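# Move the blanking panel from bench into shelving's empty bay

## Task

Take the blanking panel off the work bench and set it entirely within the empty bay of the parts shelving, then release it and back the robot away. The robot must not tip over or be left leaning, or the task fails. The panel has to stay in the bay by itself; if only the robot's grip or contact keeps it there at the end, it does not count.

## Robot and tools

ROBOT. A Hello Robot Stretch 4 in a physics simulation: an omni-wheel base, a mast with a lift, one telescoping arm that reaches straight out, a three-joint wrist (yaw, pitch, roll) and a two-finger gripper. There is a single arm, so every command addresses that one arm. The robot stands about 1.6 m tall; its base rim lies within 0.23 m of the base origin. A loose object may occasionally get a brief shove from outside.

FRAMES. Base frame: origin on the floor beneath the base centre, x ahead, y to the left, z up. hand_pose is reported in this frame and marks a point between the open fingertips (link pinch); with all wrist joints at zero its axes line up with the base frame, but the printed position may be somewhat off. The odometry frame is where the base frame was when the scene began. base_odometry heading runs from -3.142 to 3.142, positive to the left, and counts wheel turns only, so slipping shows up as motion.

execute_actions. Argument actions: a list holding one action, or empty to just fetch state and images. Optional cameras: list from head_camera, head_left_camera, head_right_camera, wrist_camera, all; omitted, null or ["all"] gives every camera, [] gives none. An action contains base, joints or both (plus optional pace and contact_limits), or else end_of_arm alone. Base and joint motions start at once and may finish at different moments.
- base: exactly one relative command, an offset from where the base last reported itself. translate_m: metres straight ahead (negative backs up), -2 to 2. strafe_m: metres sideways, left positive, -2 to 2. rotate_rad: in-place turn in radians, counter-clockwise from above positive, -3.2 to 3.2.
- joints: absolute targets, keyed by name, one number each. lift_m 0 to 1.2 (height); arm_m 0 to 0.55 (extension); wrist_yaw_rad -1.134 to 4.276 (0 points ahead, positive turns left, 3.14 tucked back, past 3.4 the arm may block); wrist_pitch_rad -1.117 to 4.259 (0 level, 1.57 pointing down); wrist_roll_rad -1.117 to 4.259 (0 keeps fingers at equal height, positive turns clockwise as seen from behind); gripper_m -0.038 to 0.141 (fingertip gap in metres; negative presses the tips together). Done tolerances: ±0.004 for lift, arm and gripper, ±0.02 for yaw and roll, ±0.05 for pitch. A joint value beyond range is clipped and reported; any other bad value or unknown key rejects the whole call with no motion.
- pace: "slow", "default", "fast", "max". Base speed 0.1/0.3/0.4/0.6 m/s and turn rate 1/2/3/4 rad/s respectively, reduced when the lift is above 0.2 (down to 0.3 m/s and 1 rad/s at 1.2 m).
- contact_limits: only key arm_m, 0 (gentlest) to 0.75 (firmest), default 0.5; the arm halts on contact beyond it.
- end_of_arm: "enable_torque" revives wrist or gripper motors that shut off.
Each action lasts at most 15 s. Joints or base left out of an action may still be driving toward an earlier target. If a result reports a stop, later motion, wait and finished_scene calls in the same reply are skipped.

wait: seconds 0 to 10; no new command, returns state and images.
zoom_image: camera name and region [x0, y0, x1, y1] in image pixels (top-left is 0,0), no more than 504 by 504, from that camera's latest full image.
read_manual: returns only licence texts; not useful for control.
finished_scene: scene number (1 or 2); ends the scene for good and reports success. The panel must already be resting in place.

RESULTS. base_status and joint_status tell how each motion ended: "done" (for the base, wheels turned the commanded amount, slip or not); "off_target" (stopped short, may keep pushing); "contact_stop_at_<key>" (hit something; that part goes slack, a slack lift can sag under load, slack wheels can roll); "limit_stop_at_<name>", including own_body (self-collision guard, often with wrist tilted up and rolled) and tilt (lean over 6 degrees: lift, arm and wheels go slack until upright); "torque_fault" (a wrist or gripper motor overloaded and went limp until enable_torque). on_its_own lists things not commanded by the call; "held at" gives the target held. lidar_m: 12 distances in metres, 30-degree sectors starting straight ahead and going counter-clockwise (4th left, 7th behind, 10th right); "-" means nothing seen or closer than 0.25 m. wrist_depth_mm: 7x7 grid of median depths, 100 to 2000 mm. turned_by_wheels vs turned_by_imu differing by over about 0.1 rad signals a bump or slip. base_tilt in degrees (forward, right positive) with a fixed bias up to about 1.5. motor_effort in percent, bracket is the action's peak; a firm grip shows as a clear gripper_m effort change, and a load in a level gripper shifts wrist pitch effort.

CAMERAS. head_camera at the mast top faces ahead and downward; head_left_camera and head_right_camera are fisheyes aimed more steeply down showing base and arm; wrist_camera looks along the fingers, tips near the bottom of its image. Turn the base to look elsewhere.

SUGGESTED ORDER. Start by raising the lift to 0.4 with wrist_yaw_rad 0 to unfold the wrist. Locate bench, panel and shelving bay with images and lidar. Drive up, set height and wrist, open the gripper wider than the panel, extend, then close to a gripper_m below the panel's width. Lift, retract, carry with the arm short, line up with the empty bay, extend and lower so the panel rests fully inside, open, withdraw the arm and back the base away before finishing.

AVOID. Dropping or slamming the panel, hard pushes, knocking things over. Do not turn or drive with over 1 kg held and arm_m above 0.2, especially at fast paces; sustained pushes with a high gripper can tip the robot. Fingertips pressed onto a surface can jam; raise the lift.

Each tool is called after "Request:" in YAML: its name, and indented under it one key for each argument.

## Session

Request:
execute_actions:
  actions: []

Scene clock: 0.00 s.
base_odometry: x=+0.000 y=+0.000 heading=+0.000 (m, m, rad; odometry frame)
turned_by_wheels: +0.000 (rad since the last result)
turned_by_imu: +0.000 (rad since the last result)
base_tilt: forward=-0.1 right=+0.3 (deg)
lidar_m: 1.77 1.90 0.85 0.85 1.01 1.86 1.87 1.92 1.64 1.25 1.45 2.11
base_status: not commanded
joint_positions: lift_m=+0.235 arm_m=-0.001 wrist_yaw_rad=+3.094 wrist_pitch_rad=+0.016 wrist_roll_rad=-0.011 gripper_m=+0.057
joint_status: not commanded
motor_effort: lift_m=+21 arm_m=-2 wrist_yaw_rad=+1 wrist_pitch_rad=-8 wrist_roll_rad=-1 gripper_m=+0 wheel_0=-1 wheel_1=+1 wheel_2=+0 (%)
hand_pose: x=-0.1146 y=+0.1010 z=+0.4091 quat_wxyz=(+0.024, -0.008, -0.005, +1.000) (m; base frame)
wrist_depth_mm: - 138 - - - - - / - 122 216 - - - - / - 122 178 - - - - / 115 139 290 - - - - / 227 - - - - - - / 1098 1336 198 1397 196 1366 1308 / 878 878 976 106 917 904 946
pictures: head_camera, head_left_camera, head_right_camera, wrist_camera
Images, in order (width x height): head_camera 420x560, head_left_camera 420x672, head_right_camera 420x672, wrist_camera 616x392.

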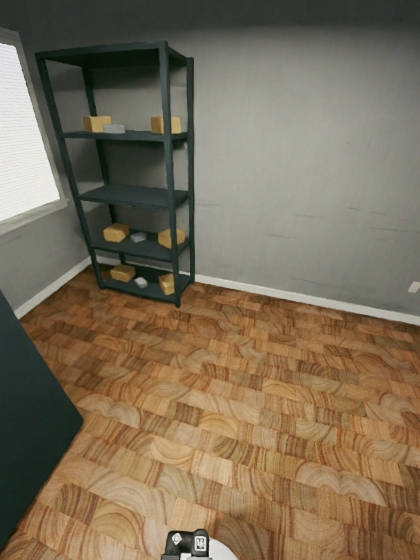

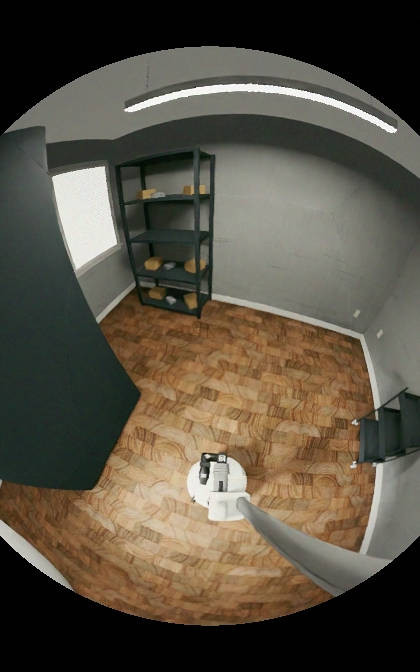

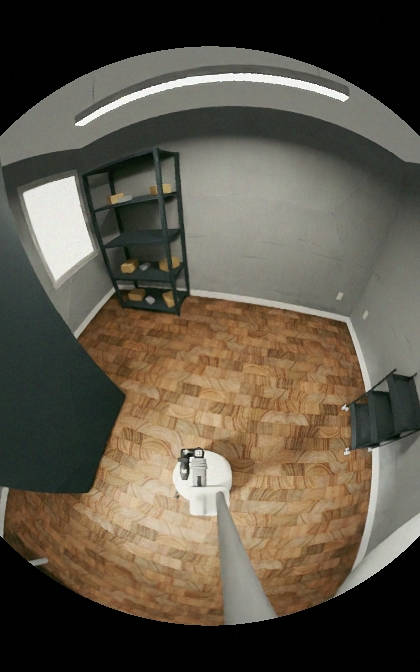

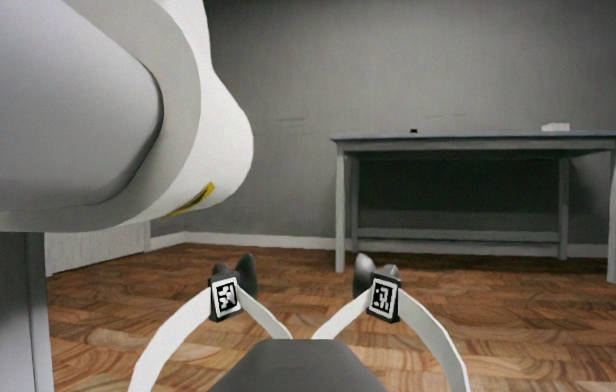

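The bench is behind. Turn around.

Request:
execute_actions:
  actions:
    - {"base":{"rotate_rad":3.14},"joints":{"lift_m":0.9,"wrist_yaw_rad":0}}
  cameras: ["head_camera","wrist_camera"]

Scene clock: 4.87 s.
base_odometry: x=+0.000 y=+0.000 heading=+3.139 (m, m, rad; odometry frame)
turned_by_wheels: +3.139 (rad since the last result)
turned_by_imu: +3.137 (rad since the last result)
base_tilt: forward=-0.2 right=+0.2 (deg)
lidar_m: 1.85 1.91 1.65 1.25 1.46 2.12 1.78 1.93 0.86 0.84 1.00 1.84
base_status: done
joint_positions: lift_m=+0.900 arm_m=-0.001 wrist_yaw_rad=+0.000 wrist_pitch_rad=+0.016 wrist_roll_rad=-0.011 gripper_m=+0.057
joint_status: all done
motor_effort: lift_m=+23(26) arm_m=-2(2) wrist_yaw_rad=-1(6) wrist_pitch_rad=-7(7) wrist_roll_rad=-2(0) gripper_m=-3(4) wheel_0=-3(10) wheel_1=-2(7) wheel_2=-1(10) (%)
hand_pose: x=+0.4579 y=-0.0873 z=+1.0735 quat_wxyz=(+1.000, -0.005, +0.008, +0.000) (m; base frame)
wrist_depth_mm: 1576 - - - - - - / 1661 - - - - - - / 1618 - - - - - - / 1618 - - - - - - / 1661 - - - - - 1921 / 1661 - 198 - 196 - - / 1618 1921 - 106 - - -
pictures: head_camera, wrist_camera
Images, in order (width x height): head_camera 420x560, wrist_camera 616x392.

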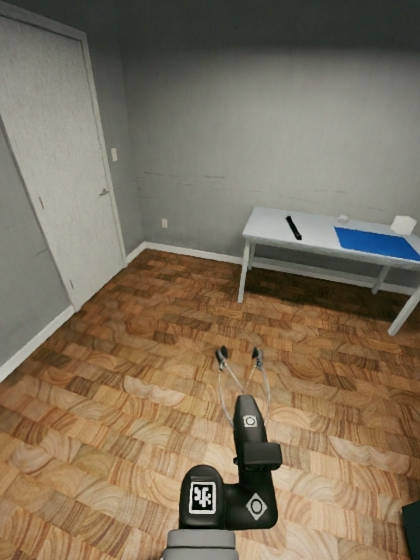

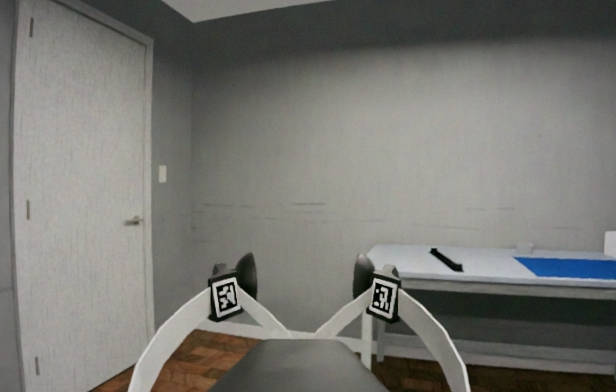

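Request:
zoom_image:
  camera: "head_camera"
  region: [240, 190, 420, 280]

Region (240, 190, 420, 280) of head_camera's 420x560 image, scaled by 2.800, with more detail than that image has.

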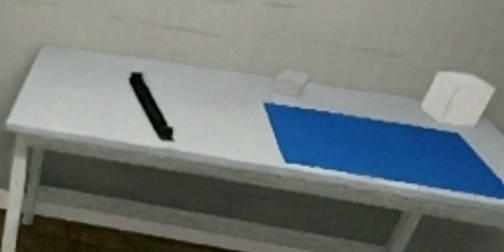

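Request:
execute_actions:
  actions:
    - {"base":{"rotate_rad":-0.35},"joints":{"wrist_pitch_rad":1.57,"gripper_m":0.12}}
  cameras: ["head_camera"]

Request:
execute_actions:
  actions:
    - {"base":{"translate_m":0.7}}
  cameras: ["head_camera"]

Scene clock: 10.07 s.
base_odometry: x=+0.000 y=+0.000 heading=+2.790 (m, m, rad; odometry frame)
turned_by_wheels: -0.350 (rad since the last result)
turned_by_imu: -0.347 (rad since the last result)
base_tilt: forward=-0.1 right=+0.2 (deg)
lidar_m: 1.84 2.51 1.76 1.61 1.24 2.19 2.10 1.78 0.90 0.85 0.87 1.95
base_status: done
joint_positions: lift_m=+0.900 arm_m=-0.001 wrist_yaw_rad=+0.000 wrist_pitch_rad=+1.570 wrist_roll_rad=-0.011 gripper_m=+0.120
joint_status: all done
motor_effort: lift_m=+24(24) arm_m=-2(2) wrist_yaw_rad=+0(1) wrist_pitch_rad=+1(3) wrist_roll_rad=-1(0) gripper_m=-2(2) wheel_0=+3(6) wheel_1=+1(11) wheel_2=+1(9) (%)
hand_pose: x=+0.1698 y=-0.0874 z=+0.7895 quat_wxyz=(+0.708, -0.004, +0.707, +0.004) (m; base frame)
wrist_depth_mm: 991 991 1008 1008 1008 991 1008 / 1008 1008 1025 991 991 991 1008 / 991 1008 1008 1008 1008 1008 1008 / 1008 1025 991 1008 991 1008 991 / 1008 1008 798 788 1008 1025 1008 / 1008 1025 809 798 991 1008 1008 / 1025 1008 1008 106 1008 991 991
pictures: head_camera
Images, in order (width x height): head_camera 420x560.

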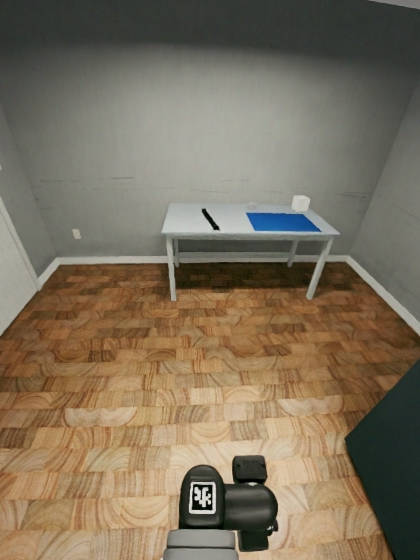

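Scene clock: 13.87 s.
base_odometry: x=-0.657 y=+0.241 heading=+2.790 (m, m, rad; odometry frame)
turned_by_wheels: +0.000 (rad since the last result)
turned_by_imu: +0.000 (rad since the last result)
base_tilt: forward=+0.0 right=+0.3 (deg)
lidar_m: 1.14 1.19 1.79 1.69 1.64 1.71 2.80 1.26 0.86 0.81 2.06 1.23
base_status: done
joint_positions: lift_m=+0.900 arm_m=-0.001 wrist_yaw_rad=+0.000 wrist_pitch_rad=+1.570 wrist_roll_rad=-0.011 gripper_m=+0.120
joint_status: not commanded
motor_effort: lift_m=+22(23) arm_m=-2(2) wrist_yaw_rad=+0(0) wrist_pitch_rad=+0(0) wrist_roll_rad=-2(0) gripper_m=+1(0) wheel_0=+2(8) wheel_1=+2(7) wheel_2=-1(13) (%)
hand_pose: x=+0.1697 y=-0.0874 z=+0.7896 quat_wxyz=(+0.707, -0.004, +0.707, +0.004) (m; base frame)
wrist_depth_mm: 1008 991 1025 1008 991 1008 991 / 1008 1008 1008 1008 1008 1008 1008 / 991 1008 1025 1008 991 991 1008 / 1008 991 1008 1008 1008 1008 1008 / 1008 991 798 798 1008 1008 1008 / 991 1008 798 798 1008 1025 1008 / 1008 1008 1008 106 1025 1008 1008
pictures: head_camera
Images, in order (width x height): head_camera 420x560.

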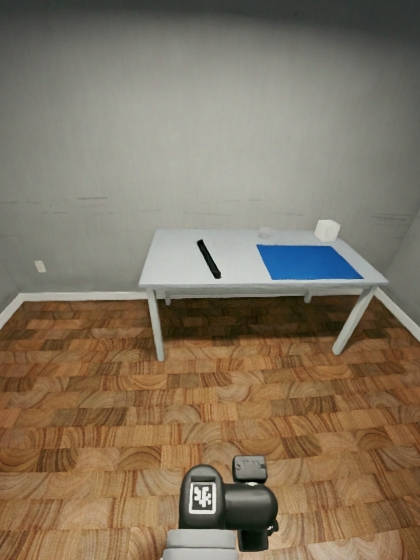

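Request:
execute_actions:
  actions:
    - {"base":{"translate_m":0.8},"joints":{"lift_m":1.05}}
  cameras: []

Request:
execute_actions:
  actions:
    - {"base":{"strafe_m":0.08},"joints":{"arm_m":0.4}}
  cameras: ["head_camera","wrist_camera"]

Scene clock: 20.77 s.
base_odometry: x=-1.408 y=+0.516 heading=+2.791 (m, m, rad; odometry frame)
turned_by_wheels: +0.000 (rad since the last result)
turned_by_imu: +0.002 (rad since the last result)
base_tilt: forward=-0.1 right=+0.3 (deg)
lidar_m: 0.34 0.37 0.48 1.75 1.82 2.23 3.64 1.19 1.21 1.95 0.56 0.38
base_status: done
joint_positions: lift_m=+1.050 arm_m=-0.001 wrist_yaw_rad=+0.000 wrist_pitch_rad=+1.570 wrist_roll_rad=-0.011 gripper_m=+0.120
joint_status: all done
motor_effort: lift_m=+22(24) arm_m=-1(2) wrist_yaw_rad=+0(0) wrist_pitch_rad=+0(0) wrist_roll_rad=+1(0) gripper_m=-2(1) wheel_0=+4(7) wheel_1=+3(4) wheel_2=-2(12) (%)
hand_pose: x=+0.1697 y=-0.0874 z=+0.9396 quat_wxyz=(+0.707, -0.004, +0.707, +0.004) (m; base frame)
wrist_depth_mm: 402 399 402 399 399 399 397 / 402 410 1138 1160 1138 1160 1138 / 1160 1138 1160 1138 1138 1138 1138 / 1160 1160 1160 1160 1160 1160 1160 / 1160 1160 946 946 1160 1160 1160 / 1160 1138 931 946 1160 1160 1138 / 1160 1160 1182 106 1138 1160 1160
pictures: none
No camera images: the call's "cameras" was empty. Leave "cameras" out to get every camera's image.

Scene clock: 23.07 s.
base_odometry: x=-1.436 y=+0.441 heading=+2.790 (m, m, rad; odometry frame)
turned_by_wheels: +0.000 (rad since the last result)
turned_by_imu: +0.001 (rad since the last result)
base_tilt: forward=-0.1 right=+0.2 (deg)
lidar_m: 0.33 0.36 1.49 1.67 1.74 2.21 3.63 1.28 1.25 2.03 0.54 0.37
base_status: done
joint_positions: lift_m=+1.050 arm_m=+0.399 wrist_yaw_rad=+0.000 wrist_pitch_rad=+1.570 wrist_roll_rad=-0.011 gripper_m=+0.120
joint_status: all done
motor_effort: lift_m=+23(22) arm_m=+6(7) wrist_yaw_rad=+0(0) wrist_pitch_rad=+0(0) wrist_roll_rad=-1(1) gripper_m=+1(0) wheel_0=-2(13) wheel_1=+1(11) wheel_2=+0(2) (%)
hand_pose: x=+0.5702 y=-0.0874 z=+0.9396 quat_wxyz=(+0.707, -0.004, +0.707, +0.004) (m; base frame)
wrist_depth_mm: 399 397 399 397 397 394 397 / 399 399 399 399 397 399 397 / 399 402 399 397 399 397 397 / 402 402 399 399 402 399 399 / 402 402 402 399 399 399 399 / 404 402 399 399 399 399 399 / 402 402 402 106 402 399 402
pictures: head_camera, wrist_camera
Images, in order (width x height): head_camera 420x560, wrist_camera 616x392.

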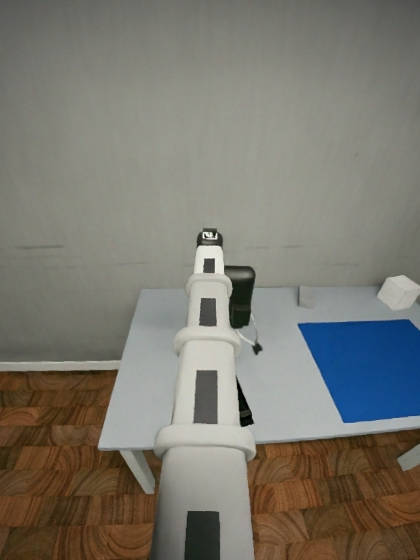

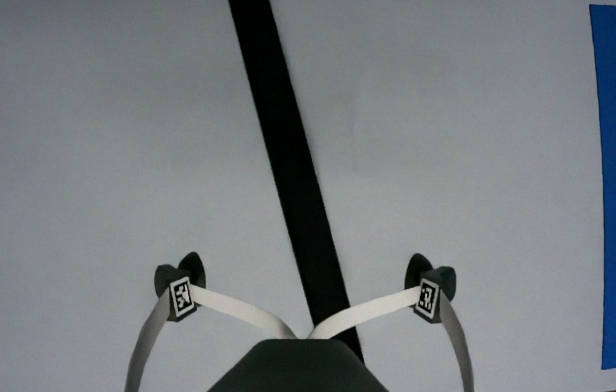

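Request:
execute_actions:
  actions:
    - {"joints":{"wrist_roll_rad":-0.27,"lift_m":0.93}}
  cameras: ["wrist_camera"]

Scene clock: 28.30 s.
base_odometry: x=-1.436 y=+0.441 heading=+2.790 (m, m, rad; odometry frame)
turned_by_wheels: +0.000 (rad since the last result)
turned_by_imu: +0.002 (rad since the last result)
base_tilt: forward=-0.1 right=+0.2 (deg)
lidar_m: 0.33 0.38 1.50 1.66 1.73 2.19 3.64 1.29 1.24 2.04 0.54 0.36
base_status: not commanded
joint_positions: lift_m=+0.930 arm_m=+0.399 wrist_yaw_rad=+0.000 wrist_pitch_rad=+1.570 wrist_roll_rad=-0.269 gripper_m=+0.120
joint_status: all done
motor_effort: lift_m=+18(21) arm_m=+5(5) wrist_yaw_rad=+0(0) wrist_pitch_rad=+0(0) wrist_roll_rad=-2(5) gripper_m=-2(1) wheel_0=-2(2) wheel_1=+0(0) wheel_2=+0(0) (%)
hand_pose: x=+0.5702 y=-0.0874 z=+0.8199 quat_wxyz=(+0.701, -0.095, +0.700, +0.095) (m; base frame)
wrist_depth_mm: 281 279 279 278 279 279 278 / 281 281 281 278 279 279 278 / 281 281 281 278 281 279 279 / 281 282 282 278 281 281 279 / 282 282 282 279 281 281 279 / 282 283 282 278 281 281 281 / 282 282 282 106 282 281 282
pictures: wrist_camera
Images, in order (width x height): wrist_camera 616x392.

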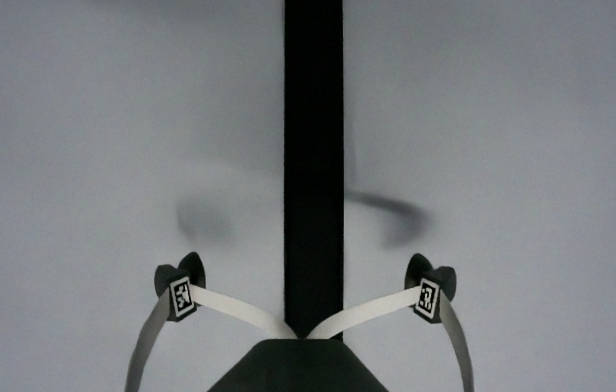

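Request:
execute_actions:
  actions:
    - {"joints":{"lift_m":0.905,"gripper_m":0.06}}
  cameras: ["wrist_camera","head_right_camera"]

Scene clock: 31.87 s.
base_odometry: x=-1.436 y=+0.441 heading=+2.790 (m, m, rad; odometry frame)
turned_by_wheels: +0.000 (rad since the last result)
turned_by_imu: +0.002 (rad since the last result)
base_tilt: forward=-0.1 right=+0.3 (deg)
lidar_m: 0.33 0.37 1.49 1.66 1.74 2.21 3.63 1.29 1.26 2.03 0.54 0.37
base_status: not commanded
joint_positions: lift_m=+0.905 arm_m=+0.399 wrist_yaw_rad=+0.000 wrist_pitch_rad=+1.570 wrist_roll_rad=-0.269 gripper_m=+0.060
joint_status: all done
motor_effort: lift_m=+18(16) arm_m=+5(5) wrist_yaw_rad=+0(0) wrist_pitch_rad=+0(0) wrist_roll_rad=-1(3) gripper_m=-3(1) wheel_0=-2(2) wheel_1=+0(1) wheel_2=+0(0) (%)
hand_pose: x=+0.5702 y=-0.0874 z=+0.7949 quat_wxyz=(+0.701, -0.095, +0.700, +0.095) (m; base frame)
wrist_depth_mm: 255 255 254 252 254 253 254 / 256 255 256 252 255 255 254 / 255 255 256 253 255 255 255 / 256 256 256 253 256 255 255 / 257 257 256 254 256 256 256 / 258 256 191 254 195 256 256 / 258 257 257 106 256 256 256
pictures: head_right_camera, wrist_camera
Images, in order (width x height): head_right_camera 420x672, wrist_camera 616x392.

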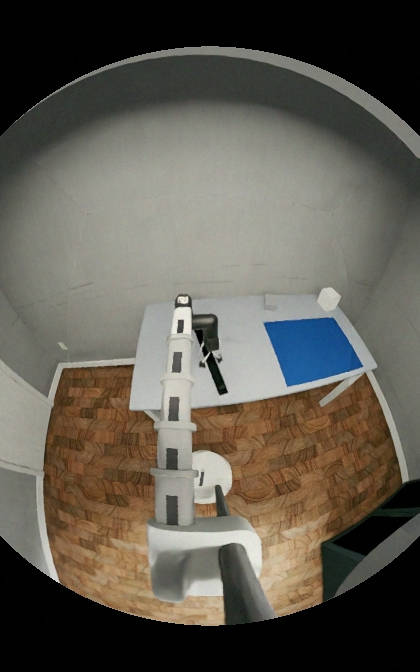

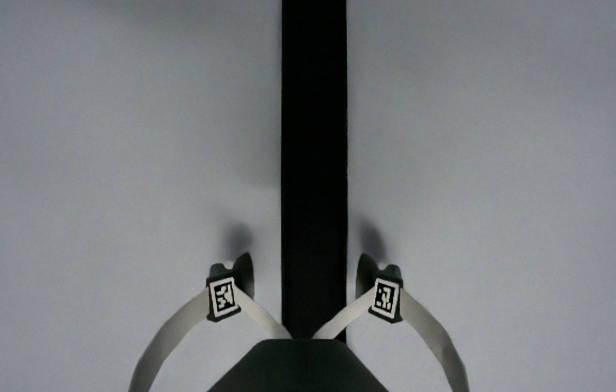

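Request:
execute_actions:
  actions:
    - {"joints":{"lift_m":0.895,"gripper_m":0.0}}
  cameras: ["wrist_camera"]

Scene clock: 35.03 s.
base_odometry: x=-1.436 y=+0.441 heading=+2.790 (m, m, rad; odometry frame)
turned_by_wheels: +0.000 (rad since the last result)
turned_by_imu: +0.001 (rad since the last result)
base_tilt: forward=-0.3 right=+0.3 (deg)
lidar_m: 0.34 0.37 1.49 1.66 1.76 2.20 3.63 1.29 1.24 2.03 0.55 0.38
base_status: not commanded
joint_positions: lift_m=+0.895 arm_m=+0.399 wrist_yaw_rad=+0.000 wrist_pitch_rad=+1.570 wrist_roll_rad=-0.269 gripper_m=+0.000
joint_status: all done
motor_effort: lift_m=+18(19) arm_m=+5(5) wrist_yaw_rad=+0(0) wrist_pitch_rad=-1(1) wrist_roll_rad=-1(3) gripper_m=-20(22) wheel_0=-2(2) wheel_1=+1(1) wheel_2=+0(0) (%)
hand_pose: x=+0.5702 y=-0.0874 z=+0.7849 quat_wxyz=(+0.701, -0.095, +0.700, +0.095) (m; base frame)
wrist_depth_mm: 245 245 244 237 245 244 244 / 245 246 245 237 245 245 244 / 245 246 246 236 245 245 244 / 246 246 247 236 246 245 245 / 246 246 246 236 246 246 246 / 247 247 186 236 186 246 246 / 247 247 247 106 247 247 247
pictures: wrist_camera
Images, in order (width x height): wrist_camera 616x392.

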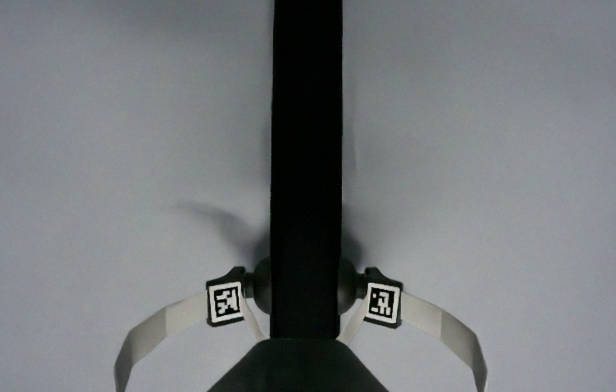

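Gripped. Lift and retract.

Request:
execute_actions:
  actions:
    - {"joints":{"lift_m":1.0}}
  cameras: ["wrist_camera"]

Request:
execute_actions:
  actions:
    - {"joints":{"arm_m":0.15},"base":{"translate_m":-0.5}}
  cameras: ["head_right_camera"]

Scene clock: 38.83 s.
base_odometry: x=-1.436 y=+0.441 heading=+2.790 (m, m, rad; odometry frame)
turned_by_wheels: +0.000 (rad since the last result)
turned_by_imu: +0.002 (rad since the last result)
base_tilt: forward=-0.2 right=+0.4 (deg)
lidar_m: 0.34 0.34 1.47 1.66 1.74 2.20 3.63 1.29 1.24 2.04 0.53 0.37
base_status: not commanded
joint_positions: lift_m=+1.000 arm_m=+0.399 wrist_yaw_rad=+0.000 wrist_pitch_rad=+1.570 wrist_roll_rad=-0.269 gripper_m=+0.000
joint_status: all done
motor_effort: lift_m=+24(24) arm_m=+5(6) wrist_yaw_rad=+0(0) wrist_pitch_rad=+0(2) wrist_roll_rad=-2(0) gripper_m=-21(20) wheel_0=-2(2) wheel_1=+1(1) wheel_2=+0(0) (%)
hand_pose: x=+0.5701 y=-0.0874 z=+0.8895 quat_wxyz=(+0.701, -0.095, +0.700, +0.095) (m; base frame)
wrist_depth_mm: 347 347 347 237 345 347 347 / 347 349 349 237 347 347 347 / 349 349 349 236 349 349 347 / 351 351 349 236 347 347 349 / 349 351 351 236 349 349 349 / 353 351 185 236 186 351 351 / 351 353 351 106 351 351 349
pictures: wrist_camera
Images, in order (width x height): wrist_camera 616x392.

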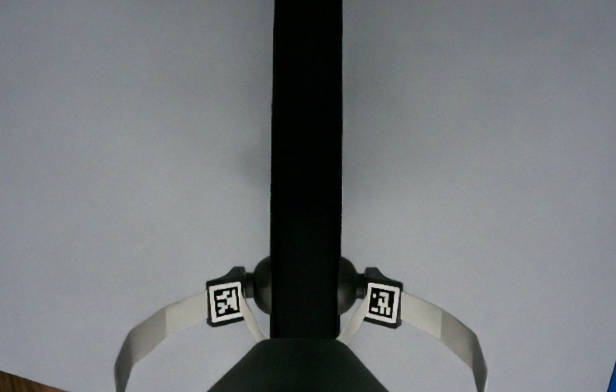

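Scene clock: 41.97 s.
base_odometry: x=-0.966 y=+0.269 heading=+2.790 (m, m, rad; odometry frame)
turned_by_wheels: +0.000 (rad since the last result)
turned_by_imu: +0.002 (rad since the last result)
base_tilt: forward=-0.1 right=+0.2 (deg)
lidar_m: 0.41 0.88 1.74 1.62 1.68 1.79 3.11 1.33 0.96 1.31 1.29 0.25
base_status: done
joint_positions: lift_m=+1.000 arm_m=+0.151 wrist_yaw_rad=+0.000 wrist_pitch_rad=+1.571 wrist_roll_rad=-0.270 gripper_m=+0.000
joint_status: all done
motor_effort: lift_m=+23(24) arm_m=-5(6) wrist_yaw_rad=+0(0) wrist_pitch_rad=-2(2) wrist_roll_rad=-5(2) gripper_m=-20(21) wheel_0=-4(13) wheel_1=-2(6) wheel_2=+1(13) (%)
hand_pose: x=+0.3219 y=-0.0874 z=+0.8895 quat_wxyz=(+0.701, -0.095, +0.701, +0.095) (m; base frame)
wrist_depth_mm: 1098 1078 1078 237 1098 1118 1078 / 1098 1098 1098 237 1078 1098 1098 / 1118 1118 1098 237 1118 1078 1078 / 1098 1098 1098 236 1098 1118 1098 / 1098 1118 1025 236 1138 1118 1098 / 1118 1118 186 236 186 1098 1098 / 1098 1118 904 106 1098 1118 1098
pictures: head_right_camera
Images, in order (width x height): head_right_camera 420x672.

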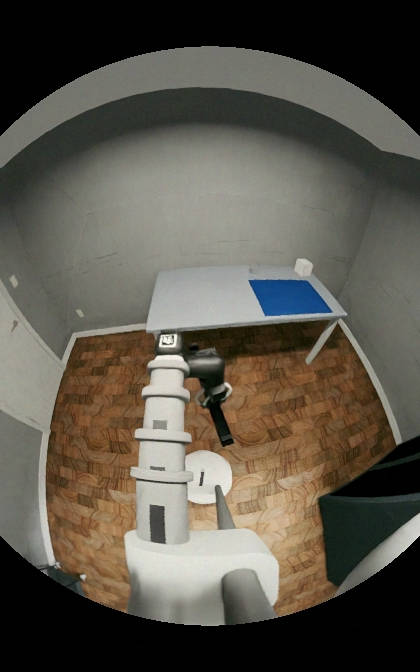

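Request:
execute_actions:
  actions:
    - {"base":{"rotate_rad":-3.14},"pace":"slow"}
  cameras: ["head_camera"]

Scene clock: 49.43 s.
base_odometry: x=-0.966 y=+0.269 heading=-0.349 (m, m, rad; odometry frame)
turned_by_wheels: -3.139 (rad since the last result)
turned_by_imu: -3.132 (rad since the last result)
base_tilt: forward=-0.1 right=+0.4 (deg)
lidar_m: 0.43 1.33 0.97 1.31 1.33 0.92 0.84 0.84 1.73 1.63 1.67 0.25
base_status: done
joint_positions: lift_m=+1.000 arm_m=+0.151 wrist_yaw_rad=+0.000 wrist_pitch_rad=+1.570 wrist_roll_rad=-0.270 gripper_m=+0.000
joint_status: not commanded
motor_effort: lift_m=+23(23) arm_m=-5(6) wrist_yaw_rad=+0(0) wrist_pitch_rad=-1(1) wrist_roll_rad=-3(3) gripper_m=-20(19) wheel_0=+4(9) wheel_1=+4(8) wheel_2=+3(6) (%)
hand_pose: x=+0.3219 y=-0.0874 z=+0.8895 quat_wxyz=(+0.701, -0.095, +0.701, +0.095) (m; base frame)
wrist_depth_mm: 1098 1098 1098 237 1098 1098 1078 / 1098 1098 1098 237 1098 1098 1098 / 1078 1098 1098 237 1098 1098 1098 / 1118 1098 1118 236 1118 1098 1098 / 1098 1118 1008 236 1098 1098 1098 / 1098 1098 186 236 186 1118 1098 / 1118 1098 891 106 1118 1118 1118
pictures: head_camera
Images, in order (width x height): head_camera 420x560.

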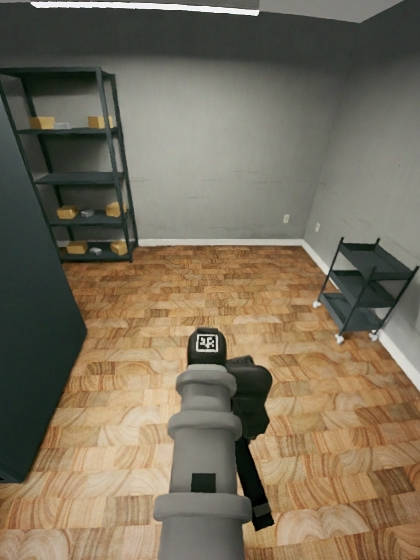

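Request:
execute_actions:
  actions:
    - {"base":{"translate_m":1.6}}
  cameras: []

Request:
execute_actions:
  actions:
    - {"base":{"strafe_m":1.3}}
  cameras: ["head_camera"]

Scene clock: 58.87 s.
base_odometry: x=+0.537 y=-0.278 heading=-0.349 (m, m, rad; odometry frame)
turned_by_wheels: +0.000 (rad since the last result)
turned_by_imu: +0.001 (rad since the last result)
base_tilt: forward=-0.2 right=+0.2 (deg)
lidar_m: 0.40 1.36 1.36 0.99 1.02 1.32 3.24 2.39 1.61 1.08 1.54 0.25
base_status: done
joint_positions: lift_m=+1.000 arm_m=+0.151 wrist_yaw_rad=+0.000 wrist_pitch_rad=+1.570 wrist_roll_rad=-0.270 gripper_m=+0.000
joint_status: not commanded
motor_effort: lift_m=+23(23) arm_m=-5(5) wrist_yaw_rad=+0(1) wrist_pitch_rad=-1(1) wrist_roll_rad=-1(1) gripper_m=-21(20) wheel_0=+3(8) wheel_1=+2(10) wheel_2=-1(12) (%)
hand_pose: x=+0.3219 y=-0.0874 z=+0.8895 quat_wxyz=(+0.701, -0.095, +0.701, +0.095) (m; base frame)
wrist_depth_mm: 1118 1118 1078 238 1098 1098 1098 / 1118 1098 1098 238 1118 1098 1098 / 1098 1118 1098 237 1098 1098 1098 / 1098 1098 1098 236 1098 1098 1098 / 1118 1098 1008 236 1098 1118 1098 / 1118 1098 185 236 186 1098 1098 / 1118 1098 891 106 1118 1098 1118
pictures: none
No camera images: the call's "cameras" was empty. Leave "cameras" out to get every camera's image.

Scene clock: 64.53 s.
base_odometry: x=+0.980 y=+0.944 heading=-0.349 (m, m, rad; odometry frame)
turned_by_wheels: +0.000 (rad since the last result)
turned_by_imu: +0.103 (rad since the last result)
base_tilt: forward=+0.0 right=+0.1 (deg)
lidar_m: 0.92 0.97 1.00 0.79 0.29 0.25 - 0.25 0.27 2.34 1.98 0.96
base_status: done
joint_positions: lift_m=+1.000 arm_m=+0.150 wrist_yaw_rad=+0.000 wrist_pitch_rad=+1.570 wrist_roll_rad=-0.270 gripper_m=+0.000
joint_status: not commanded
motor_effort: lift_m=+21(23) arm_m=-3(5) wrist_yaw_rad=+0(8) wrist_pitch_rad=-1(11) wrist_roll_rad=+0(0) gripper_m=-5(22) wheel_0=-3(33) wheel_1=+2(26) wheel_2=+1(34) (%)
hand_pose: x=+0.3216 y=-0.0874 z=+0.8897 quat_wxyz=(+0.701, -0.095, +0.700, +0.095) (m; base frame)
wrist_depth_mm: 1098 1098 1098 1098 1098 1098 1098 / 1118 1098 1118 1098 1098 1098 1098 / 1118 1098 1118 1098 1098 1118 1098 / 1098 1098 1098 1078 1098 1118 1098 / 1118 1098 991 1098 1098 1118 1098 / 1098 1118 904 196 1118 1118 1118 / 866 904 904 106 1098 1098 1098
pictures: head_camera
Images, in order (width x height): head_camera 420x560.

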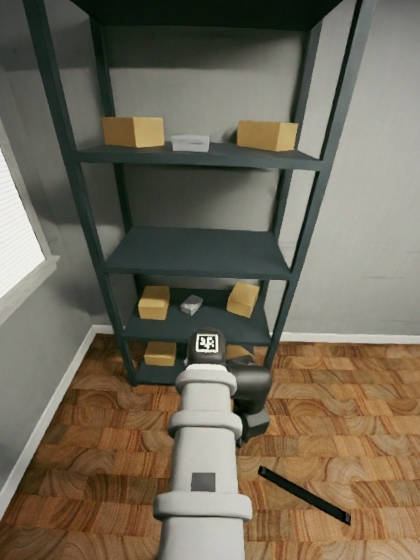

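Request:
execute_actions:
  actions:
    - {"base":{"strafe_m":-0.36},"joints":{"arm_m":0.25,"lift_m":0.35,"gripper_m":0.12,"wrist_roll_rad":0}}
  cameras: ["wrist_camera","head_right_camera"]

Scene clock: 72.53 s.
base_odometry: x=+0.857 y=+0.606 heading=-0.349 (m, m, rad; odometry frame)
turned_by_wheels: +0.000 (rad since the last result)
turned_by_imu: +0.001 (rad since the last result)
base_tilt: forward=-0.2 right=+0.3 (deg)
lidar_m: 0.91 0.97 1.34 0.77 0.30 0.25 0.46 2.75 2.49 1.98 1.97 1.46
base_status: done
joint_positions: lift_m=+0.350 arm_m=+0.249 wrist_yaw_rad=+0.000 wrist_pitch_rad=+1.570 wrist_roll_rad=-0.001 gripper_m=+0.120
joint_status: all done
motor_effort: lift_m=+18(20) arm_m=+5(6) wrist_yaw_rad=+0(0) wrist_pitch_rad=+0(1) wrist_roll_rad=+1(4) gripper_m=-1(7) wheel_0=+2(7) wheel_1=+1(9) wheel_2=+0(2) (%)
hand_pose: x=+0.4201 y=-0.0874 z=+0.2399 quat_wxyz=(+0.707, +0.000, +0.707, +0.000) (m; base frame)
wrist_depth_mm: 462 462 459 459 459 455 459 / 462 466 459 459 459 459 459 / 466 462 462 462 462 459 462 / 462 462 462 462 455 459 459 / 466 462 462 459 459 459 459 / 466 466 466 462 459 459 462 / 466 469 466 106 466 462 462
pictures: head_right_camera, wrist_camera
Images, in order (width x height): head_right_camera 420x672, wrist_camera 616x392.

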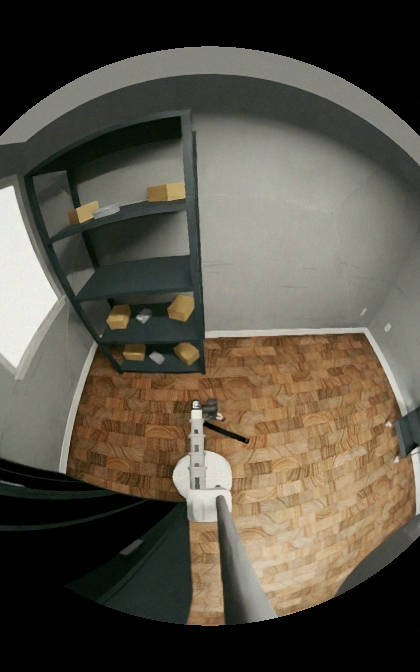

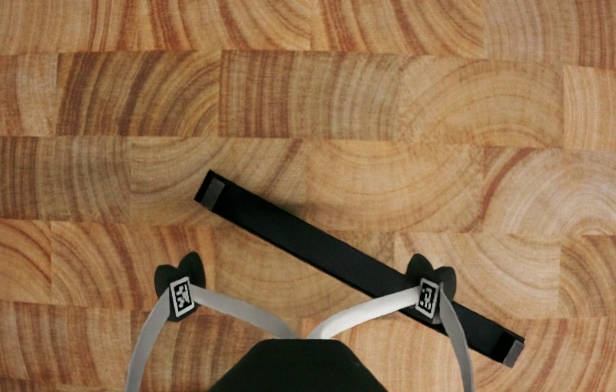

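Request:
execute_actions:
  actions:
    - {"joints":{"wrist_roll_rad":2.04}}
  cameras: ["wrist_camera"]

Scene clock: 84.17 s.
base_odometry: x=+0.857 y=+0.606 heading=-0.349 (m, m, rad; odometry frame)
turned_by_wheels: +0.000 (rad since the last result)
turned_by_imu: +0.002 (rad since the last result)
base_tilt: forward=+0.0 right=+0.3 (deg)
lidar_m: 0.91 0.95 1.35 0.77 0.31 0.25 0.47 2.72 2.51 1.98 1.96 1.44
base_status: not commanded
joint_positions: lift_m=+0.350 arm_m=+0.249 wrist_yaw_rad=+0.000 wrist_pitch_rad=+1.570 wrist_roll_rad=+2.039 gripper_m=+0.120
joint_status: all done
motor_effort: lift_m=+18(18) arm_m=+5(5) wrist_yaw_rad=+1(0) wrist_pitch_rad=+0(0) wrist_roll_rad=+1(8) gripper_m=-1(0) wheel_0=+2(2) wheel_1=+1(1) wheel_2=+0(0) (%)
hand_pose: x=+0.4201 y=-0.0874 z=+0.2399 quat_wxyz=(+0.370, +0.603, +0.370, -0.602) (m; base frame)
wrist_depth_mm: 462 459 455 455 455 452 330 / 462 462 459 455 455 452 309 / 466 462 459 459 459 430 304 / 466 466 462 455 462 459 312 / 466 466 466 462 459 462 355 / 469 466 466 466 459 462 459 / 473 469 469 106 466 462 462
pictures: wrist_camera
Images, in order (width x height): wrist_camera 616x392.

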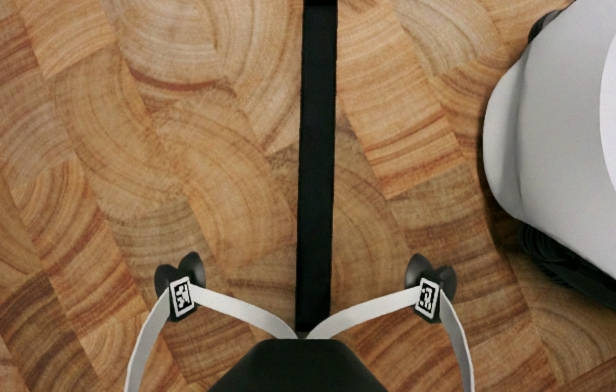

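Request:
execute_actions:
  actions:
    - {"base":{"strafe_m":-0.055},"joints":{"arm_m":0.22,"lift_m":0.16},"pace":"slow"}
  cameras: ["wrist_camera"]

Scene clock: 90.67 s.
base_odometry: x=+0.838 y=+0.554 heading=-0.349 (m, m, rad; odometry frame)
turned_by_wheels: +0.000 (rad since the last result)
turned_by_imu: +0.002 (rad since the last result)
base_tilt: forward=-0.2 right=+0.1 (deg)
lidar_m: 0.91 0.97 1.41 0.81 0.29 0.26 0.68 2.72 2.44 1.92 1.97 1.44
base_status: done
joint_positions: lift_m=+0.160 arm_m=+0.221 wrist_yaw_rad=+0.000 wrist_pitch_rad=+1.570 wrist_roll_rad=+2.039 gripper_m=+0.120
joint_status: all done
motor_effort: lift_m=+18(19) arm_m=-6(6) wrist_yaw_rad=+1(0) wrist_pitch_rad=+0(0) wrist_roll_rad=+4(0) gripper_m=-1(1) wheel_0=+5(8) wheel_1=-4(9) wheel_2=+0(1) (%)
hand_pose: x=+0.3921 y=-0.0874 z=+0.0500 quat_wxyz=(+0.370, +0.603, +0.370, -0.602) (m; base frame)
wrist_depth_mm: 272 271 270 266 267 268 266 / 273 272 271 268 268 268 267 / 274 273 272 270 271 270 268 / 274 273 273 270 272 271 270 / 276 276 274 271 272 271 271 / 277 276 274 272 273 272 272 / 278 277 277 106 274 273 274
pictures: wrist_camera
Images, in order (width x height): wrist_camera 616x392.

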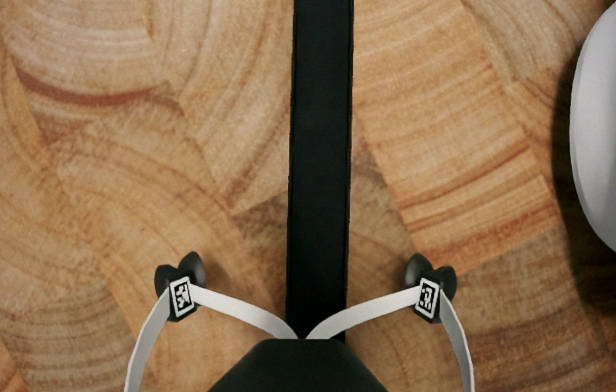

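Request:
execute_actions:
  actions:
    - {"joints":{"lift_m":0.142,"gripper_m":0.06}}
  cameras: []

Request:
execute_actions:
  actions:
    - {"joints":{"lift_m":0.132,"gripper_m":-0.02}}
  cameras: ["wrist_camera"]

Scene clock: 93.90 s.
base_odometry: x=+0.838 y=+0.554 heading=-0.349 (m, m, rad; odometry frame)
turned_by_wheels: +0.000 (rad since the last result)
turned_by_imu: +0.001 (rad since the last result)
base_tilt: forward=-0.1 right=+0.1 (deg)
lidar_m: 0.92 0.96 1.41 0.81 0.28 0.27 0.69 2.72 2.42 1.92 1.97 1.45
base_status: not commanded
joint_positions: lift_m=+0.142 arm_m=+0.221 wrist_yaw_rad=+0.000 wrist_pitch_rad=+1.570 wrist_roll_rad=+2.039 gripper_m=+0.060
joint_status: all done
motor_effort: lift_m=+18(18) arm_m=-6(6) wrist_yaw_rad=+0(0) wrist_pitch_rad=+0(0) wrist_roll_rad=+1(1) gripper_m=-3(4) wheel_0=+5(6) wheel_1=-4(4) wheel_2=+0(0) (%)
hand_pose: x=+0.3921 y=-0.0874 z=+0.0319 quat_wxyz=(+0.370, +0.603, +0.370, -0.602) (m; base frame)
wrist_depth_mm: 253 253 252 249 251 250 249 / 255 253 253 250 252 251 251 / 255 255 254 251 253 252 252 / 257 256 255 251 254 252 251 / 258 257 256 252 255 254 254 / 259 257 191 254 195 255 253 / 260 258 258 106 257 255 255
pictures: none
No camera images: the call's "cameras" was empty. Leave "cameras" out to get every camera's image.

Scene clock: 95.43 s.
base_odometry: x=+0.838 y=+0.554 heading=-0.349 (m, m, rad; odometry frame)
turned_by_wheels: +0.000 (rad since the last result)
turned_by_imu: +0.001 (rad since the last result)
base_tilt: forward=-0.2 right=+0.3 (deg)
lidar_m: 0.92 0.97 1.40 0.83 0.28 0.27 0.69 2.72 2.44 1.93 1.97 1.45
base_status: not commanded
joint_positions: lift_m=+0.132 arm_m=+0.221 wrist_yaw_rad=+0.000 wrist_pitch_rad=+1.570 wrist_roll_rad=+2.040 gripper_m=-0.019
joint_status: all done
motor_effort: lift_m=+18(19) arm_m=-5(6) wrist_yaw_rad=+0(0) wrist_pitch_rad=+0(0) wrist_roll_rad=+2(0) gripper_m=-23(24) wheel_0=+6(6) wheel_1=-4(4) wheel_2=+0(0) (%)
hand_pose: x=+0.3921 y=-0.0874 z=+0.0219 quat_wxyz=(+0.370, +0.603, +0.370, -0.602) (m; base frame)
wrist_depth_mm: 244 243 242 228 241 239 239 / 245 244 243 229 242 240 241 / 245 244 244 229 243 242 241 / 247 246 245 230 244 242 242 / 248 247 246 231 244 244 243 / 248 248 185 231 180 245 245 / 250 249 248 106 247 246 245
pictures: wrist_camera
Images, in order (width x height): wrist_camera 616x392.

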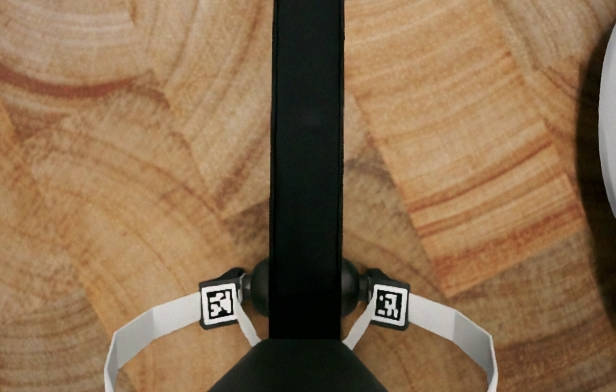

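Request:
execute_actions:
  actions:
    - {"joints":{"lift_m":0.5}}
  cameras: []

Request:
execute_actions:
  actions:
    - {"joints":{"lift_m":0.9,"wrist_roll_rad":1.57,"wrist_pitch_rad":0,"arm_m":0.1}}
  cameras: ["head_camera","head_left_camera"]

Scene clock: 101.00 s.
base_odometry: x=+0.838 y=+0.554 heading=-0.349 (m, m, rad; odometry frame)
turned_by_wheels: +0.000 (rad since the last result)
turned_by_imu: +0.002 (rad since the last result)
base_tilt: forward=-0.2 right=+0.3 (deg)
lidar_m: 0.43 0.96 1.39 0.82 0.28 0.27 0.68 2.74 2.45 1.94 0.42 0.37
base_status: not commanded
joint_positions: lift_m=+0.500 arm_m=+0.221 wrist_yaw_rad=+0.000 wrist_pitch_rad=+1.570 wrist_roll_rad=+2.040 gripper_m=-0.019
joint_status: all done
motor_effort: lift_m=+23(23) arm_m=-6(6) wrist_yaw_rad=+0(0) wrist_pitch_rad=+0(1) wrist_roll_rad=+0(0) gripper_m=-22(21) wheel_0=+6(6) wheel_1=-4(4) wheel_2=+0(0) (%)
hand_pose: x=+0.3921 y=-0.0874 z=+0.3895 quat_wxyz=(+0.370, +0.603, +0.370, -0.602) (m; base frame)
wrist_depth_mm: 603 609 603 229 603 597 394 / 609 609 609 229 603 418 389 / 609 615 609 229 609 394 389 / 615 615 609 229 609 402 394 / 615 615 615 231 609 473 397 / 615 621 185 231 180 609 609 / 621 621 621 106 615 615 609
pictures: none
No camera images: the call's "cameras" was empty. Leave "cameras" out to get every camera's image.

Scene clock: 103.60 s.
base_odometry: x=+0.838 y=+0.554 heading=-0.349 (m, m, rad; odometry frame)
turned_by_wheels: +0.000 (rad since the last result)
turned_by_imu: +0.001 (rad since the last result)
base_tilt: forward=+0.0 right=+0.3 (deg)
lidar_m: 0.53 0.96 1.40 0.82 0.28 0.26 0.69 2.73 2.46 1.92 1.99 0.55
base_status: not commanded
joint_positions: lift_m=+0.900 arm_m=+0.101 wrist_yaw_rad=+0.000 wrist_pitch_rad=+0.004 wrist_roll_rad=+1.571 gripper_m=-0.019
joint_status: all done
motor_effort: lift_m=+24(25) arm_m=-5(7) wrist_yaw_rad=+0(0) wrist_pitch_rad=-11(18) wrist_roll_rad=-3(8) gripper_m=-23(24) wheel_0=+6(5) wheel_1=-4(4) wheel_2=+0(0) (%)
hand_pose: x=+0.5603 y=-0.0874 z=+1.0768 quat_wxyz=(+0.707, +0.707, +0.001, -0.001) (m; base frame)
wrist_depth_mm: 1060 1025 1042 228 1060 1042 1025 / 1060 1060 1060 228 1060 1042 1042 / 1060 1060 1078 229 1060 1060 1042 / 1078 1078 1060 229 1078 1060 1060 / 1025 1025 1042 229 1078 1008 1008 / 991 609 184 232 180 809 732 / 1025 707 1098 106 1078 854 759
pictures: head_camera, head_left_camera
Images, in order (width x height): head_camera 420x560, head_left_camera 420x672.

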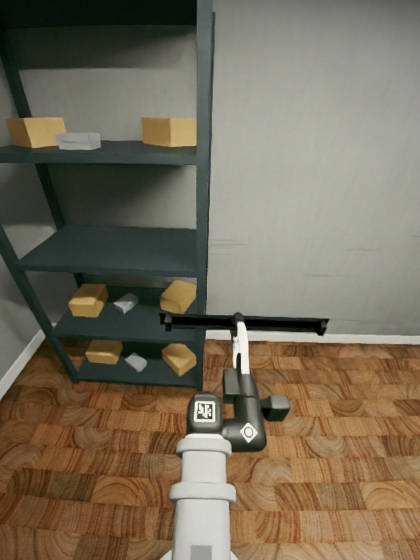

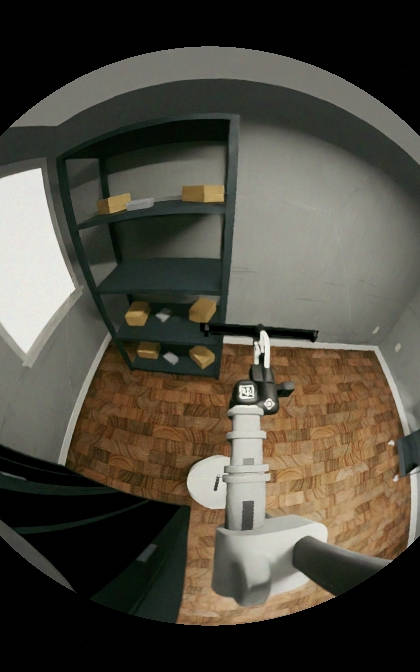

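Request:
execute_actions:
  actions:
    - {"base":{"translate_m":0.2},"pace":"slow"}
  cameras: []

Request:
execute_actions:
  actions:
    - {"base":{"strafe_m":0.48},"pace":"slow"}
  cameras: ["head_camera","head_left_camera"]

Scene clock: 112.23 s.
base_odometry: x=+1.026 y=+0.486 heading=-0.348 (m, m, rad; odometry frame)
turned_by_wheels: +0.000 (rad since the last result)
turned_by_imu: +0.003 (rad since the last result)
base_tilt: forward=-0.1 right=+0.3 (deg)
lidar_m: 0.54 0.75 1.06 1.36 0.59 0.43 0.67 2.92 1.99 1.95 1.70 0.56
base_status: done
joint_positions: lift_m=+0.900 arm_m=+0.101 wrist_yaw_rad=+0.000 wrist_pitch_rad=+0.004 wrist_roll_rad=+1.571 gripper_m=-0.019
joint_status: not commanded
motor_effort: lift_m=+23(24) arm_m=-5(5) wrist_yaw_rad=+0(0) wrist_pitch_rad=-11(13) wrist_roll_rad=-2(4) gripper_m=-21(25) wheel_0=+4(10) wheel_1=+5(9) wheel_2=-4(9) (%)
hand_pose: x=+0.5603 y=-0.0874 z=+1.0768 quat_wxyz=(+0.707, +0.707, +0.001, -0.001) (m; base frame)
wrist_depth_mm: 854 854 854 227 854 854 842 / 866 866 854 228 854 866 854 / 866 866 878 229 866 854 854 / 878 866 866 229 878 878 878 / 891 878 878 231 878 878 842 / 430 433 185 232 180 427 418 / 421 530 904 106 407 699 621
pictures: none
No camera images: the call's "cameras" was empty. Leave "cameras" out to get every camera's image.

Scene clock: 118.17 s.
base_odometry: x=+1.190 y=+0.937 heading=-0.348 (m, m, rad; odometry frame)
turned_by_wheels: +0.000 (rad since the last result)
turned_by_imu: +0.005 (rad since the last result)
base_tilt: forward=-0.2 right=+0.3 (deg)
lidar_m: 0.53 0.77 0.89 0.88 0.57 0.41 0.40 0.41 2.92 2.42 1.69 0.55
base_status: done
joint_positions: lift_m=+0.900 arm_m=+0.101 wrist_yaw_rad=+0.000 wrist_pitch_rad=+0.004 wrist_roll_rad=+1.571 gripper_m=-0.019
joint_status: not commanded
motor_effort: lift_m=+24(23) arm_m=-6(5) wrist_yaw_rad=+0(0) wrist_pitch_rad=-11(12) wrist_roll_rad=-3(2) gripper_m=-24(23) wheel_0=-3(8) wheel_1=+4(4) wheel_2=-1(4) (%)
hand_pose: x=+0.5603 y=-0.0874 z=+1.0768 quat_wxyz=(+0.707, +0.707, +0.001, -0.001) (m; base frame)
wrist_depth_mm: 449 768 866 227 466 854 854 / 452 661 866 229 477 866 627 / 459 668 878 229 484 866 634 / 455 668 878 229 492 878 759 / 455 661 891 231 492 878 699 / 449 569 185 231 181 878 732 / 445 569 917 106 621 741 647
pictures: head_camera, head_left_camera
Images, in order (width x height): head_camera 420x560, head_left_camera 420x672.

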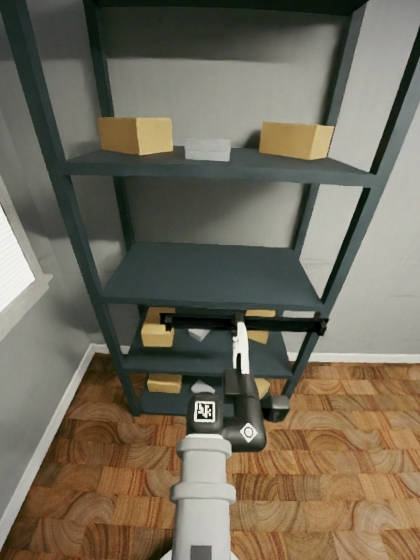

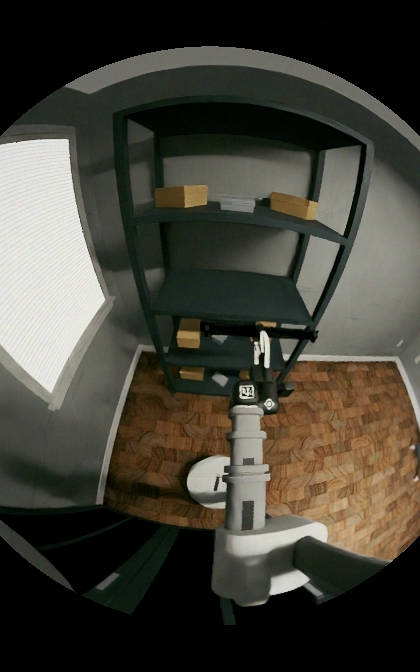

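Request:
execute_actions:
  actions:
    - {"base":{"strafe_m":0.08},"joints":{"lift_m":0.88},"pace":"slow"}
  cameras: []

Request:
execute_actions:
  actions:
    - {"joints":{"arm_m":0.54},"pace":"slow","contact_limits":{"arm_m":0.2}}
  cameras: ["head_camera","wrist_camera"]

Scene clock: 124.93 s.
base_odometry: x=+1.217 y=+1.012 heading=-0.348 (m, m, rad; odometry frame)
turned_by_wheels: +0.000 (rad since the last result)
turned_by_imu: +0.002 (rad since the last result)
base_tilt: forward=-0.1 right=+0.3 (deg)
lidar_m: 0.54 0.77 0.78 0.81 0.55 0.42 0.39 0.41 3.01 2.50 1.70 0.55
base_status: done
joint_positions: lift_m=+0.880 arm_m=+0.101 wrist_yaw_rad=+0.000 wrist_pitch_rad=+0.004 wrist_roll_rad=+1.571 gripper_m=-0.019
joint_status: all done
motor_effort: lift_m=+19(22) arm_m=-5(5) wrist_yaw_rad=+0(0) wrist_pitch_rad=-11(11) wrist_roll_rad=-2(3) gripper_m=-22(22) wheel_0=-5(2) wheel_1=+3(3) wheel_2=+0(1) (%)
hand_pose: x=+0.5603 y=-0.0874 z=+1.0573 quat_wxyz=(+0.707, +0.707, +0.001, -0.001) (m; base frame)
wrist_depth_mm: 477 699 866 227 798 820 627 / 480 707 866 228 866 866 627 / 484 707 878 229 878 866 723 / 480 715 891 229 866 878 691 / 477 707 878 230 891 878 676 / 473 609 185 232 180 891 654 / 469 603 917 106 842 723 591
pictures: none
No camera images: the call's "cameras" was empty. Leave "cameras" out to get every camera's image.

Scene clock: 130.60 s.
base_odometry: x=+1.217 y=+1.012 heading=-0.348 (m, m, rad; odometry frame)
turned_by_wheels: +0.000 (rad since the last result)
turned_by_imu: +0.002 (rad since the last result)
base_tilt: forward=-0.1 right=+0.2 (deg)
lidar_m: 0.71 0.76 0.82 0.80 0.57 0.42 0.40 0.41 3.02 2.49 1.71 0.76
base_status: not commanded
joint_positions: lift_m=+0.880 arm_m=+0.539 wrist_yaw_rad=-0.001 wrist_pitch_rad=+0.001 wrist_roll_rad=+1.571 gripper_m=-0.019
joint_status: all done
motor_effort: lift_m=+19(18) arm_m=+5(6) wrist_yaw_rad=+2(2) wrist_pitch_rad=-1(10) wrist_roll_rad=-4(3) gripper_m=-24(23) wheel_0=-5(5) wheel_1=+3(3) wheel_2=+0(0) (%)
contact_limits: arm_m 0.2
hand_pose: x=+0.9983 y=-0.0876 z=+1.0583 quat_wxyz=(+0.707, +0.707, +0.000, +0.000) (m; base frame)
wrist_depth_mm: 442 439 439 226 258 124 - / 445 442 442 228 264 126 - / 449 452 449 229 268 127 - / 452 452 449 229 270 128 - / 455 455 452 230 234 127 - / 462 459 186 231 181 126 - / 466 462 462 106 264 124 -
pictures: head_camera, wrist_camera
Images, in order (width x height): head_camera 420x560, wrist_camera 616x392.

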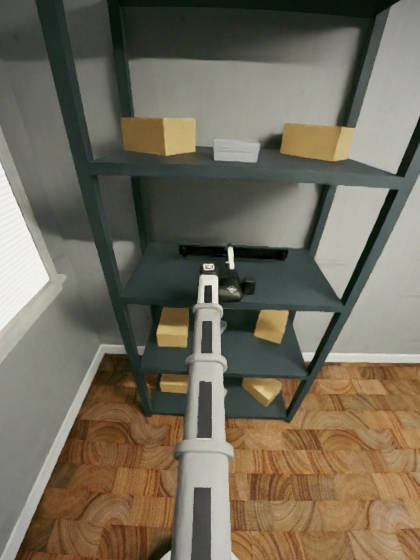

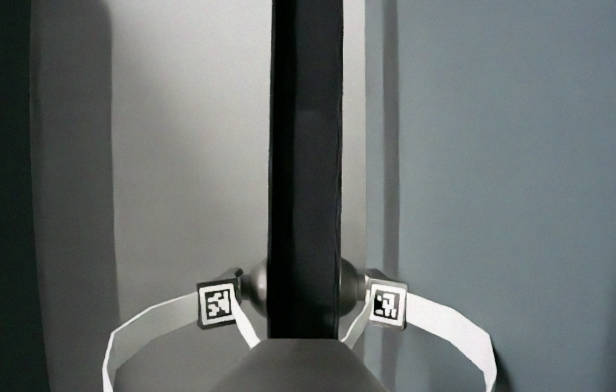

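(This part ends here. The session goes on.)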